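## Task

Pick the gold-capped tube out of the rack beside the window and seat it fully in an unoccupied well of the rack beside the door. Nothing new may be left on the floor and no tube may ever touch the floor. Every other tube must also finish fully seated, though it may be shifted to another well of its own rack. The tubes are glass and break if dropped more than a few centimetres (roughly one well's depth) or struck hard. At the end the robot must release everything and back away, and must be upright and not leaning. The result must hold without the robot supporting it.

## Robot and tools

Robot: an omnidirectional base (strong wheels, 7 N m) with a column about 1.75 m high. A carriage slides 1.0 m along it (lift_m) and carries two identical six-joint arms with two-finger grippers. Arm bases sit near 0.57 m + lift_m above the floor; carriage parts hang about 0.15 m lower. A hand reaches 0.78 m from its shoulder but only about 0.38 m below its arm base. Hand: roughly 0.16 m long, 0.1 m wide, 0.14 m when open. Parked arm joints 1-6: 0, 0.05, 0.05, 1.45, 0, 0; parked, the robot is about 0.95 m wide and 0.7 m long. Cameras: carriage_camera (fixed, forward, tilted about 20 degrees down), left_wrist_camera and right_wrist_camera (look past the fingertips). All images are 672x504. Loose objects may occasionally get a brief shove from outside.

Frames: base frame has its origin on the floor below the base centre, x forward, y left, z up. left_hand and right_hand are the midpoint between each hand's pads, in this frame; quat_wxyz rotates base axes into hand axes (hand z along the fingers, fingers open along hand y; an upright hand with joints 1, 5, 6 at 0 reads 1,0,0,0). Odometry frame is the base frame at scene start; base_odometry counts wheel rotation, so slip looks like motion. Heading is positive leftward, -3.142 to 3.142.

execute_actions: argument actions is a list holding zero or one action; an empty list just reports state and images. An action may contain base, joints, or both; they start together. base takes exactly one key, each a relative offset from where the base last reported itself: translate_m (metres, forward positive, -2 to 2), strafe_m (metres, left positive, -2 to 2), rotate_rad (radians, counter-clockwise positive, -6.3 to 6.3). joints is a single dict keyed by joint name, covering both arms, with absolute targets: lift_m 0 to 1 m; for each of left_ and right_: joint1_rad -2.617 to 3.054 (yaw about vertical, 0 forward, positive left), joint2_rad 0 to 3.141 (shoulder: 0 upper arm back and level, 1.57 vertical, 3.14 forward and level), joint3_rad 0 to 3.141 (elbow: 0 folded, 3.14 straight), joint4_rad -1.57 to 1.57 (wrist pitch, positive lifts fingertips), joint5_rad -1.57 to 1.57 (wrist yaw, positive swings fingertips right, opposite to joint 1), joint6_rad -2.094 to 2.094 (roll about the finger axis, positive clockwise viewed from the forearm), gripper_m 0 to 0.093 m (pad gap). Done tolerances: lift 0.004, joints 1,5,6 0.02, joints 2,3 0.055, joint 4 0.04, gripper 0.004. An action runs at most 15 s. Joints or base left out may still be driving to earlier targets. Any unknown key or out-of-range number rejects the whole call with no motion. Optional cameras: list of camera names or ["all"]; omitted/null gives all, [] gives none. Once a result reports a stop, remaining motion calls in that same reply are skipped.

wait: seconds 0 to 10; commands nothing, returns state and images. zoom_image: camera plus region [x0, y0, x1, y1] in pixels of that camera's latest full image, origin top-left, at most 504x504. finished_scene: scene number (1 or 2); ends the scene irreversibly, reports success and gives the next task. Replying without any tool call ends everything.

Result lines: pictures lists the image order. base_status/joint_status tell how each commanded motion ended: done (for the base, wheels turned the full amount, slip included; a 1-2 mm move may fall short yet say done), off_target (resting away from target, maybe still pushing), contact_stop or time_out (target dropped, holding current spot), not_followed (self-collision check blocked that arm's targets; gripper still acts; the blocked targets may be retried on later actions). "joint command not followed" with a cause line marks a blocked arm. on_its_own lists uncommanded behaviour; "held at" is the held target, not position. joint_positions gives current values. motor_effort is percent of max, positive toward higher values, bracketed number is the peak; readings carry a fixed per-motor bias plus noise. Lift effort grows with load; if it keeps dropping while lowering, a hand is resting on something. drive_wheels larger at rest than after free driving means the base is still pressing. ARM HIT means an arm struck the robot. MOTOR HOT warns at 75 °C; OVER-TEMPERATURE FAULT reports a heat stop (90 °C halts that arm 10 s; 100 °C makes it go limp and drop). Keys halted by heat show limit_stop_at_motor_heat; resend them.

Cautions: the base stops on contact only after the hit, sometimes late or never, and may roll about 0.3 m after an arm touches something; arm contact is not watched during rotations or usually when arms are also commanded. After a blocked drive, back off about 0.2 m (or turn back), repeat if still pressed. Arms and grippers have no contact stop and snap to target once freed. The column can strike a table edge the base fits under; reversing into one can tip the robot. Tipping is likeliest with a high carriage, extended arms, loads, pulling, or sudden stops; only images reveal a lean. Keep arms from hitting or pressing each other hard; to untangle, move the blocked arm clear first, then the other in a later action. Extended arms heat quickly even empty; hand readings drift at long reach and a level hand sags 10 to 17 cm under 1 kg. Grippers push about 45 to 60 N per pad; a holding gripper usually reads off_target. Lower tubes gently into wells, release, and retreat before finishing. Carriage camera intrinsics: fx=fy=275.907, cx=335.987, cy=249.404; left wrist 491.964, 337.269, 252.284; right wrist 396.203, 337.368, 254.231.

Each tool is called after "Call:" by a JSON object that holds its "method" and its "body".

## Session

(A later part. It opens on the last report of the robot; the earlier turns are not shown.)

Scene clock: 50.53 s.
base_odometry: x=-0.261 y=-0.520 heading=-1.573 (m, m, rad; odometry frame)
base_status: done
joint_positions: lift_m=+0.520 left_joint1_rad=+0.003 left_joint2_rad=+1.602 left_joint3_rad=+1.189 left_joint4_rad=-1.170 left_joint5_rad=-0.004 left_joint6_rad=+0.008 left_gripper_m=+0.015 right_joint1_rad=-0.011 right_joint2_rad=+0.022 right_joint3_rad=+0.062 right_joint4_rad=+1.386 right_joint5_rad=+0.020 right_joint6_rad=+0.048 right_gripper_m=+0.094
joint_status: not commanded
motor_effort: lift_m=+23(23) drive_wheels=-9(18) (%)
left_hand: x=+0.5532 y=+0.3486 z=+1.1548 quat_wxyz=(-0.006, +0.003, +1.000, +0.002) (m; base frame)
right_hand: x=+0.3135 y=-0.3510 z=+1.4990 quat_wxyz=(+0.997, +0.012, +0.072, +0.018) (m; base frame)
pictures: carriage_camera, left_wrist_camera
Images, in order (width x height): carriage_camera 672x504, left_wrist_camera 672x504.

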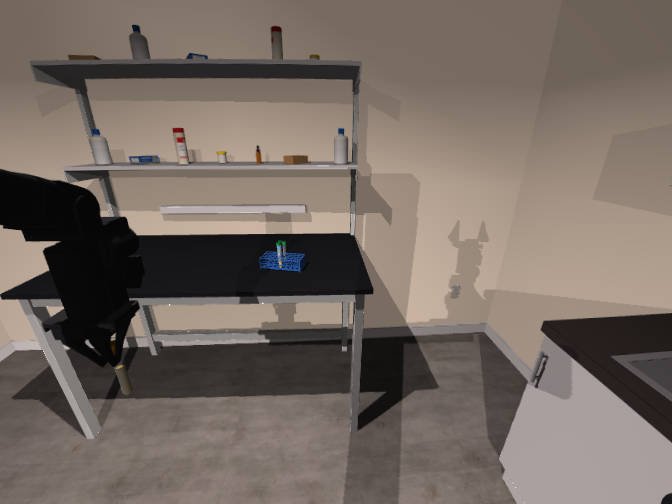

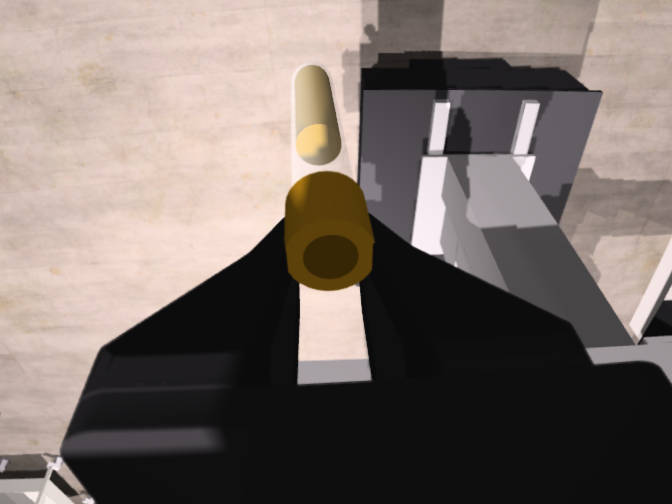

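Call:
{"method": "execute_actions", "body": {"actions": [{"base":{"translate_m":0.7}}], "cameras": ["carriage_camera","left_wrist_camera"]}}

Scene clock: 54.40 s.
base_odometry: x=-0.264 y=-1.220 heading=-1.574 (m, m, rad; odometry frame)
base_status: done
joint_positions: lift_m=+0.520 left_joint1_rad=+0.003 left_joint2_rad=+1.602 left_joint3_rad=+1.189 left_joint4_rad=-1.170 left_joint5_rad=-0.004 left_joint6_rad=+0.008 left_gripper_m=+0.015 right_joint1_rad=-0.011 right_joint2_rad=+0.022 right_joint3_rad=+0.062 right_joint4_rad=+1.386 right_joint5_rad=+0.020 right_joint6_rad=+0.048 right_gripper_m=+0.094
joint_status: not commanded
motor_effort: lift_m=+23(23) drive_wheels=-9(20) (%)
left_hand: x=+0.5532 y=+0.3486 z=+1.1548 quat_wxyz=(-0.006, +0.003, +1.000, +0.002) (m; base frame)
right_hand: x=+0.3134 y=-0.3510 z=+1.4991 quat_wxyz=(+0.997, +0.012, +0.072, +0.018) (m; base frame)
pictures: carriage_camera, left_wrist_camera
Images, in order (width x height): carriage_camera 672x504, left_wrist_camera 672x504.

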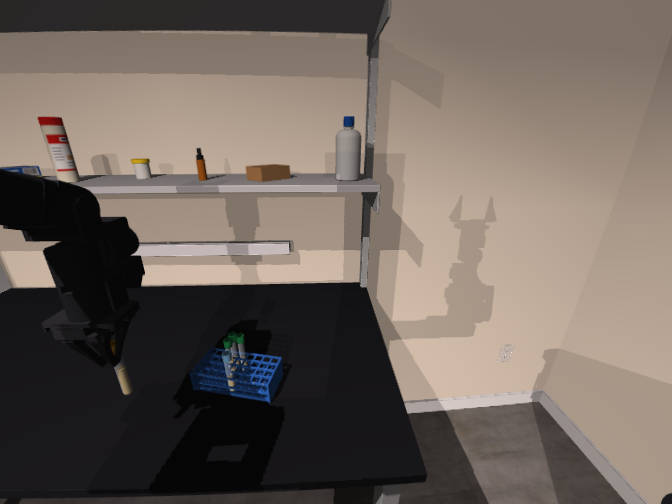

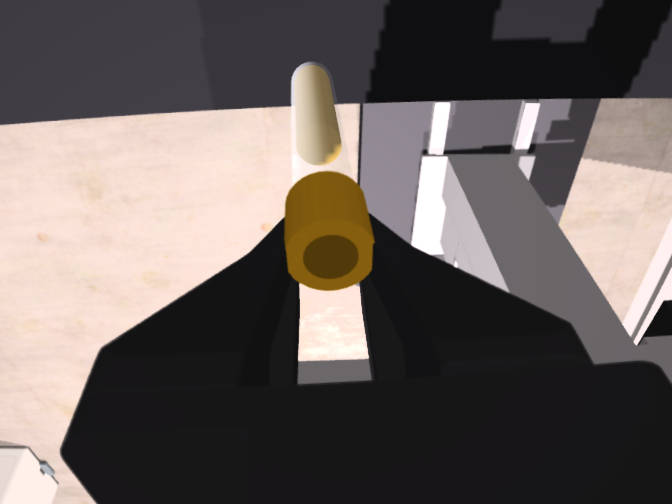

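Call:
{"method": "execute_actions", "body": {"actions": [{"base":{"strafe_m":-0.15}}], "cameras": []}}

Call:
{"method": "execute_actions", "body": {"actions": [{"base":{"translate_m":0.12}}], "cameras": ["carriage_camera","left_wrist_camera"]}}

Scene clock: 56.43 s.
base_odometry: x=-0.414 y=-1.220 heading=-1.574 (m, m, rad; odometry frame)
base_status: done
joint_positions: lift_m=+0.520 left_joint1_rad=+0.002 left_joint2_rad=+1.602 left_joint3_rad=+1.189 left_joint4_rad=-1.170 left_joint5_rad=-0.004 left_joint6_rad=+0.008 left_gripper_m=+0.015 right_joint1_rad=-0.011 right_joint2_rad=+0.022 right_joint3_rad=+0.062 right_joint4_rad=+1.386 right_joint5_rad=+0.020 right_joint6_rad=+0.048 right_gripper_m=+0.094
joint_status: not commanded
motor_effort: lift_m=+23(23) drive_wheels=-4(16) (%)
left_hand: x=+0.5532 y=+0.3484 z=+1.1548 quat_wxyz=(-0.006, +0.003, +1.000, +0.002) (m; base frame)
right_hand: x=+0.3133 y=-0.3510 z=+1.4991 quat_wxyz=(+0.997, +0.012, +0.072, +0.018) (m; base frame)
pictures: none
No camera images: the call's "cameras" was empty. Leave "cameras" out to get every camera's image.

Scene clock: 58.17 s.
base_odometry: x=-0.415 y=-1.340 heading=-1.575 (m, m, rad; odometry frame)
base_status: done
joint_positions: lift_m=+0.520 left_joint1_rad=+0.002 left_joint2_rad=+1.602 left_joint3_rad=+1.189 left_joint4_rad=-1.171 left_joint5_rad=-0.004 left_joint6_rad=+0.008 left_gripper_m=+0.015 right_joint1_rad=-0.011 right_joint2_rad=+0.022 right_joint3_rad=+0.062 right_joint4_rad=+1.386 right_joint5_rad=+0.020 right_joint6_rad=+0.048 right_gripper_m=+0.094
joint_status: not commanded
motor_effort: lift_m=+23(23) drive_wheels=-9(18) (%)
left_hand: x=+0.5531 y=+0.3484 z=+1.1548 quat_wxyz=(-0.006, +0.003, +1.000, +0.002) (m; base frame)
right_hand: x=+0.3134 y=-0.3510 z=+1.4991 quat_wxyz=(+0.997, +0.012, +0.072, +0.018) (m; base frame)
pictures: carriage_camera, left_wrist_camera
Images, in order (width x height): carriage_camera 672x504, left_wrist_camera 672x504.

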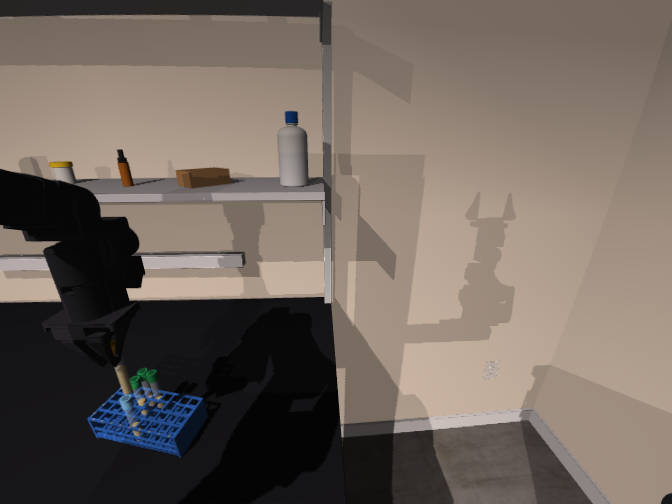

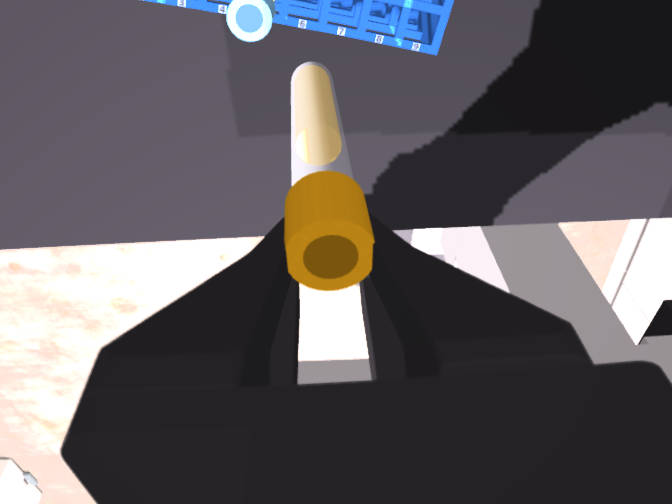

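Call:
{"method": "execute_actions", "body": {"actions": [{"base":{"strafe_m":-0.03},"joints":{"lift_m":0.47}}], "cameras": ["carriage_camera","left_wrist_camera"]}}

Scene clock: 59.33 s.
base_odometry: x=-0.445 y=-1.340 heading=-1.574 (m, m, rad; odometry frame)
base_status: done
joint_positions: lift_m=+0.470 left_joint1_rad=+0.002 left_joint2_rad=+1.602 left_joint3_rad=+1.189 left_joint4_rad=-1.171 left_joint5_rad=-0.004 left_joint6_rad=+0.008 left_gripper_m=+0.015 right_joint1_rad=-0.011 right_joint2_rad=+0.022 right_joint3_rad=+0.063 right_joint4_rad=+1.387 right_joint5_rad=+0.020 right_joint6_rad=+0.048 right_gripper_m=+0.094
joint_status: all done
motor_effort: lift_m=+21(22) drive_wheels=+6(16) (%)
left_hand: x=+0.5531 y=+0.3483 z=+1.1049 quat_wxyz=(-0.007, +0.003, +1.000, +0.002) (m; base frame)
right_hand: x=+0.3129 y=-0.3510 z=+1.4495 quat_wxyz=(+0.997, +0.012, +0.071, +0.018) (m; base frame)
pictures: carriage_camera, left_wrist_camera
Images, in order (width x height): carriage_camera 672x504, left_wrist_camera 672x504.

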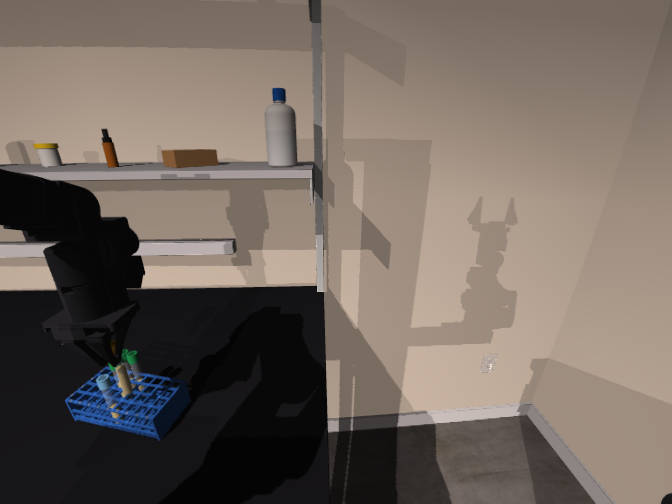

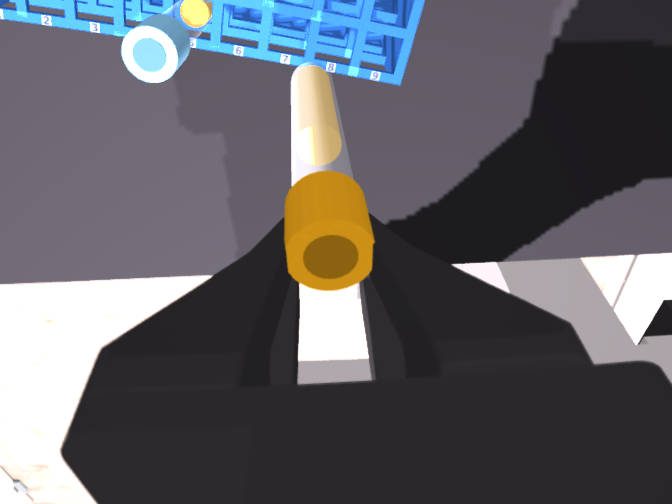

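Call:
{"method": "execute_actions", "body": {"actions": [{"joints":{"lift_m":0.44}}], "cameras": ["left_wrist_camera"]}}

Call:
{"method": "zoom_image", "body": {"camera": "left_wrist_camera", "region": [200,0,450,190]}}

Scene clock: 60.20 s.
base_odometry: x=-0.445 y=-1.340 heading=-1.574 (m, m, rad; odometry frame)
base_status: not commanded
joint_positions: lift_m=+0.440 left_joint1_rad=+0.002 left_joint2_rad=+1.604 left_joint3_rad=+1.189 left_joint4_rad=-1.171 left_joint5_rad=-0.004 left_joint6_rad=+0.008 left_gripper_m=+0.015 right_joint1_rad=-0.011 right_joint2_rad=+0.022 right_joint3_rad=+0.063 right_joint4_rad=+1.387 right_joint5_rad=+0.020 right_joint6_rad=+0.048 right_gripper_m=+0.094
joint_status: all done
motor_effort: lift_m=+21(22) drive_wheels=+6(7) (%)
left_hand: x=+0.5531 y=+0.3483 z=+1.0745 quat_wxyz=(-0.007, +0.003, +1.000, +0.002) (m; base frame)
right_hand: x=+0.3129 y=-0.3510 z=+1.4195 quat_wxyz=(+0.997, +0.012, +0.071, +0.018) (m; base frame)
pictures: left_wrist_camera
Images, in order (width x height): left_wrist_camera 672x504.

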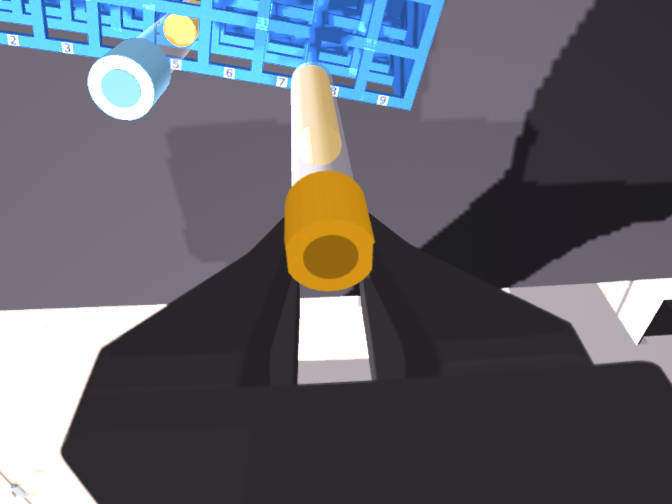

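Region (200, 0, 450, 190) of left_wrist_camera's 672x504 image, scaled by 2.016, with more detail than that image has; it fills the top 383 rows of this view, and the rest is white.

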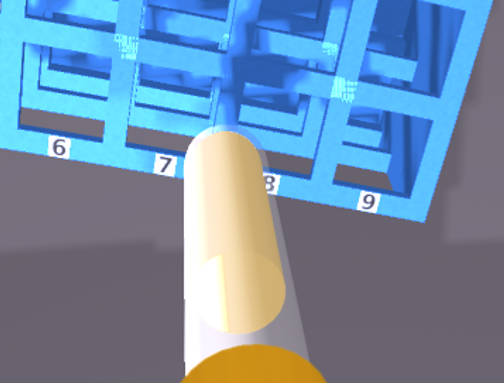

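Call:
{"method": "execute_actions", "body": {"actions": [{"base":{"strafe_m":-0.009},"joints":{"lift_m":0.428}}], "cameras": ["left_wrist_camera"]}}

Call:
{"method": "zoom_image", "body": {"camera": "left_wrist_camera", "region": [200,0,450,190]}}

Scene clock: 61.10 s.
base_odometry: x=-0.454 y=-1.341 heading=-1.574 (m, m, rad; odometry frame)
base_status: done
joint_positions: lift_m=+0.428 left_joint1_rad=+0.001 left_joint2_rad=+1.601 left_joint3_rad=+1.190 left_joint4_rad=-1.171 left_joint5_rad=-0.004 left_joint6_rad=+0.008 left_gripper_m=+0.015 right_joint1_rad=-0.011 right_joint2_rad=+0.022 right_joint3_rad=+0.063 right_joint4_rad=+1.387 right_joint5_rad=+0.021 right_joint6_rad=+0.048 right_gripper_m=+0.094
joint_status: all done
motor_effort: lift_m=+20(22) drive_wheels=+5(17) (%)
left_hand: x=+0.5534 y=+0.3480 z=+1.0636 quat_wxyz=(-0.006, +0.004, +1.000, +0.002) (m; base frame)
right_hand: x=+0.3129 y=-0.3511 z=+1.4076 quat_wxyz=(+0.997, +0.012, +0.071, +0.018) (m; base frame)
pictures: left_wrist_camera
Images, in order (width x height): left_wrist_camera 672x504.

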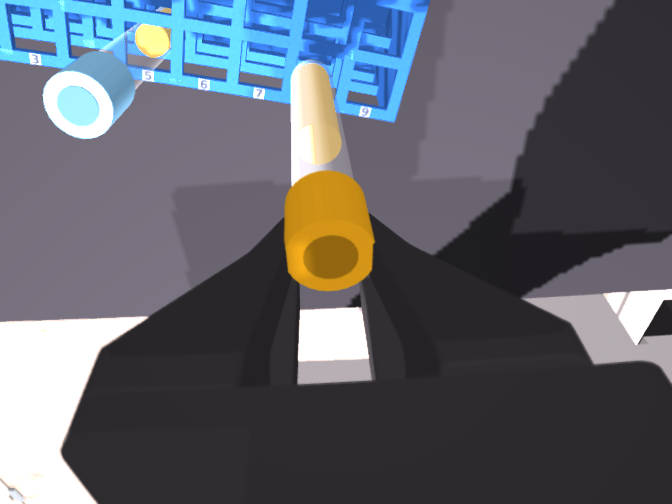

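Region (200, 0, 450, 190) of left_wrist_camera's 672x504 image, scaled by 2.016, with more detail than that image has; it fills the top 383 rows of this view, and the rest is white.

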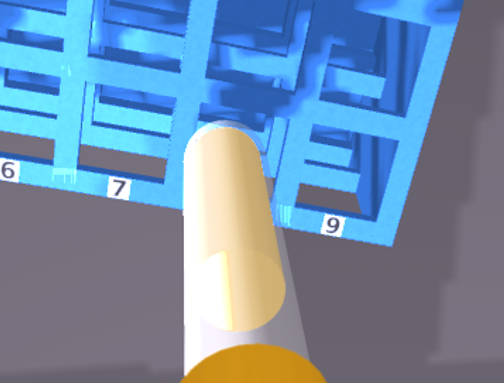

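Call:
{"method": "execute_actions", "body": {"actions": [{"base":{"translate_m":-0.005}}], "cameras": []}}

Call:
{"method": "execute_actions", "body": {"actions": [{"joints":{"lift_m":0.405}}], "cameras": ["carriage_camera","left_wrist_camera"]}}

Scene clock: 62.73 s.
base_odometry: x=-0.454 y=-1.336 heading=-1.573 (m, m, rad; odometry frame)
base_status: done
joint_positions: lift_m=+0.428 left_joint1_rad=+0.001 left_joint2_rad=+1.601 left_joint3_rad=+1.190 left_joint4_rad=-1.171 left_joint5_rad=-0.004 left_joint6_rad=+0.008 left_gripper_m=+0.015 right_joint1_rad=-0.011 right_joint2_rad=+0.022 right_joint3_rad=+0.063 right_joint4_rad=+1.388 right_joint5_rad=+0.021 right_joint6_rad=+0.048 right_gripper_m=+0.094
joint_status: not commanded
motor_effort: lift_m=+20(21) drive_wheels=-3(10) (%)
left_hand: x=+0.5535 y=+0.3480 z=+1.0636 quat_wxyz=(-0.006, +0.004, +1.000, +0.002) (m; base frame)
right_hand: x=+0.3127 y=-0.3511 z=+1.4076 quat_wxyz=(+0.997, +0.012, +0.071, +0.018) (m; base frame)
pictures: none
No camera images: the call's "cameras" was empty. Leave "cameras" out to get every camera's image.

Scene clock: 63.33 s.
base_odometry: x=-0.454 y=-1.336 heading=-1.573 (m, m, rad; odometry frame)
base_status: not commanded
joint_positions: lift_m=+0.405 left_joint1_rad=+0.001 left_joint2_rad=+1.602 left_joint3_rad=+1.190 left_joint4_rad=-1.168 left_joint5_rad=+0.000 left_joint6_rad=+0.008 left_gripper_m=+0.015 right_joint1_rad=-0.011 right_joint2_rad=+0.022 right_joint3_rad=+0.063 right_joint4_rad=+1.388 right_joint5_rad=+0.021 right_joint6_rad=+0.048 right_gripper_m=+0.094
joint_status: all done
motor_effort: lift_m=+21(22) drive_wheels=+2(2) (%)
left_hand: x=+0.5542 y=+0.3473 z=+1.0403 quat_wxyz=(-0.004, +0.004, +1.000, +0.000) (m; base frame)
right_hand: x=+0.3127 y=-0.3511 z=+1.3846 quat_wxyz=(+0.997, +0.012, +0.071, +0.018) (m; base frame)
pictures: carriage_camera, left_wrist_camera
Images, in order (width x height): carriage_camera 672x504, left_wrist_camera 672x504.

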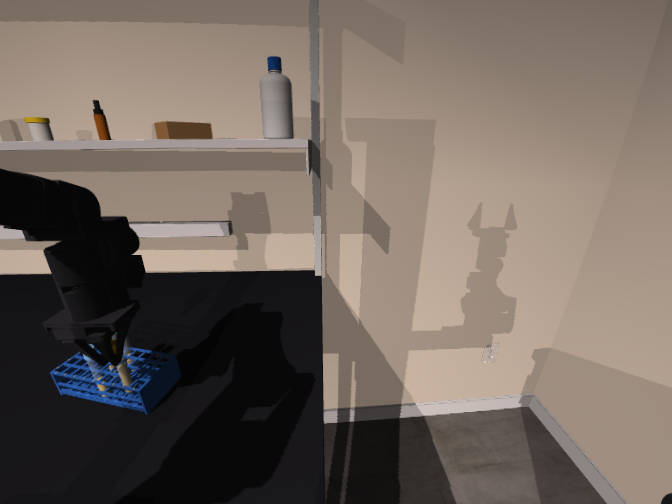

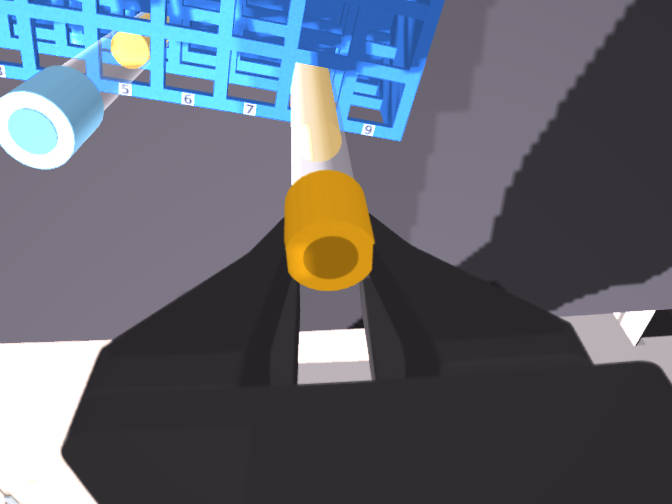

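Inside. Lower to seat height.

Call:
{"method": "execute_actions", "body": {"actions": [{"joints":{"lift_m":0.383}}], "cameras": ["left_wrist_camera"]}}

Call:
{"method": "execute_actions", "body": {"actions": [{"joints":{"left_gripper_m":0.04}}], "cameras": []}}

Call:
{"method": "execute_actions", "body": {"actions": [{"joints":{"lift_m":0.5}}], "cameras": []}}

Call:
{"method": "execute_actions", "body": {"actions": [{"base":{"translate_m":-0.15}}], "cameras": ["carriage_camera","left_wrist_camera"]}}

Call:
{"method": "zoom_image", "body": {"camera": "carriage_camera", "region": [40,300,240,450]}}

Scene clock: 64.27 s.
base_odometry: x=-0.454 y=-1.336 heading=-1.573 (m, m, rad; odometry frame)
base_status: not commanded
joint_positions: lift_m=+0.383 left_joint1_rad=+0.001 left_joint2_rad=+1.603 left_joint3_rad=+1.190 left_joint4_rad=-1.167 left_joint5_rad=+0.000 left_joint6_rad=+0.008 left_gripper_m=+0.015 right_joint1_rad=-0.011 right_joint2_rad=+0.022 right_joint3_rad=+0.063 right_joint4_rad=+1.388 right_joint5_rad=+0.021 right_joint6_rad=+0.048 right_gripper_m=+0.094
joint_status: all done
motor_effort: lift_m=+21(22) drive_wheels=+2(2) (%)
left_hand: x=+0.5545 y=+0.3473 z=+1.0179 quat_wxyz=(-0.004, +0.004, +1.000, +0.000) (m; base frame)
right_hand: x=+0.3127 y=-0.3511 z=+1.3625 quat_wxyz=(+0.997, +0.012, +0.071, +0.018) (m; base frame)
pictures: left_wrist_camera
Images, in order (width x height): left_wrist_camera 672x504.

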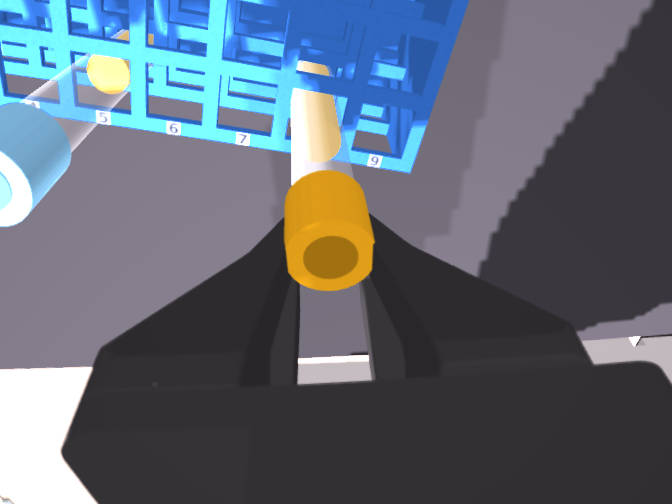

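Scene clock: 64.83 s.
base_odometry: x=-0.454 y=-1.336 heading=-1.573 (m, m, rad; odometry frame)
base_status: not commanded
joint_positions: lift_m=+0.383 left_joint1_rad=+0.001 left_joint2_rad=+1.603 left_joint3_rad=+1.190 left_joint4_rad=-1.167 left_joint5_rad=+0.000 left_joint6_rad=+0.008 left_gripper_m=+0.040 right_joint1_rad=-0.011 right_joint2_rad=+0.022 right_joint3_rad=+0.063 right_joint4_rad=+1.388 right_joint5_rad=+0.021 right_joint6_rad=+0.048 right_gripper_m=+0.094
joint_status: all done
motor_effort: lift_m=+22(22) drive_wheels=+2(2) (%)
left_hand: x=+0.5545 y=+0.3473 z=+1.0179 quat_wxyz=(-0.004, +0.004, +1.000, +0.000) (m; base frame)
right_hand: x=+0.3127 y=-0.3511 z=+1.3625 quat_wxyz=(+0.997, +0.012, +0.071, +0.018) (m; base frame)
pictures: none
No camera images: the call's "cameras" was empty. Leave "cameras" out to get every camera's image.

Scene clock: 65.83 s.
base_odometry: x=-0.454 y=-1.336 heading=-1.573 (m, m, rad; odometry frame)
base_status: not commanded
joint_positions: lift_m=+0.500 left_joint1_rad=+0.001 left_joint2_rad=+1.603 left_joint3_rad=+1.190 left_joint4_rad=-1.168 left_joint5_rad=+0.000 left_joint6_rad=+0.008 left_gripper_m=+0.040 right_joint1_rad=-0.011 right_joint2_rad=+0.022 right_joint3_rad=+0.063 right_joint4_rad=+1.387 right_joint5_rad=+0.020 right_joint6_rad=+0.048 right_gripper_m=+0.094
joint_status: all done
motor_effort: lift_m=+23(28) drive_wheels=+2(2) (%)
left_hand: x=+0.5541 y=+0.3473 z=+1.1348 quat_wxyz=(-0.005, +0.004, +1.000, +0.000) (m; base frame)
right_hand: x=+0.3128 y=-0.3510 z=+1.4793 quat_wxyz=(+0.997, +0.012, +0.071, +0.018) (m; base frame)
pictures: none
No camera images: the call's "cameras" was empty. Leave "cameras" out to get every camera's image.

Scene clock: 67.67 s.
base_odometry: x=-0.454 y=-1.186 heading=-1.573 (m, m, rad; odometry frame)
base_status: done
joint_positions: lift_m=+0.500 left_joint1_rad=+0.001 left_joint2_rad=+1.603 left_joint3_rad=+1.190 left_joint4_rad=-1.169 left_joint5_rad=+0.000 left_joint6_rad=+0.008 left_gripper_m=+0.040 right_joint1_rad=-0.011 right_joint2_rad=+0.022 right_joint3_rad=+0.063 right_joint4_rad=+1.389 right_joint5_rad=+0.020 right_joint6_rad=+0.048 right_gripper_m=+0.094
joint_status: not commanded
motor_effort: lift_m=+23(23) drive_wheels=-3(11) (%)
left_hand: x=+0.5539 y=+0.3473 z=+1.1348 quat_wxyz=(-0.006, +0.004, +1.000, +0.000) (m; base frame)
right_hand: x=+0.3125 y=-0.3510 z=+1.4794 quat_wxyz=(+0.997, +0.012, +0.070, +0.018) (m; base frame)
pictures: carriage_camera, left_wrist_camera
Images, in order (width x height): carriage_camera 672x504, left_wrist_camera 672x504.

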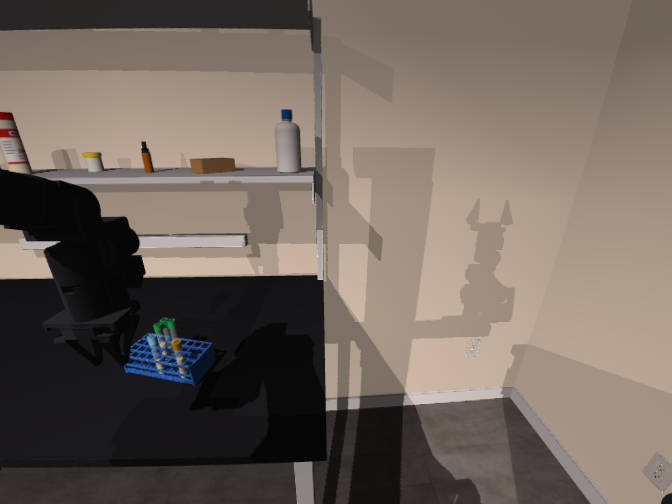

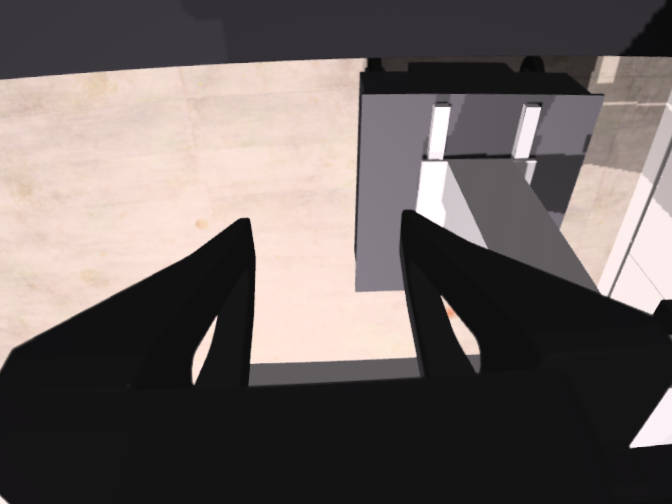

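Region (40, 300, 240, 450) of carriage_camera's 672x504 image, scaled by 2.520, with more detail than that image has; it fills the top 378 rows of this view, and the rest is white.

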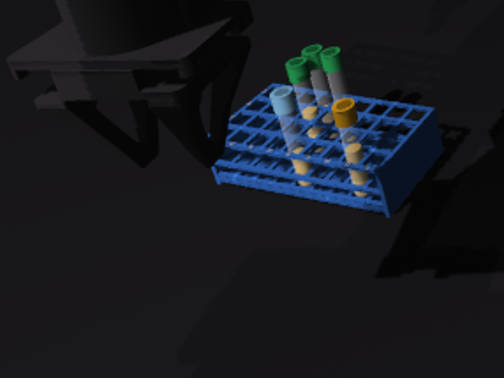

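Call:
{"method": "finished_scene", "body": {"scene": 1}}

The scene is finished: the task was done.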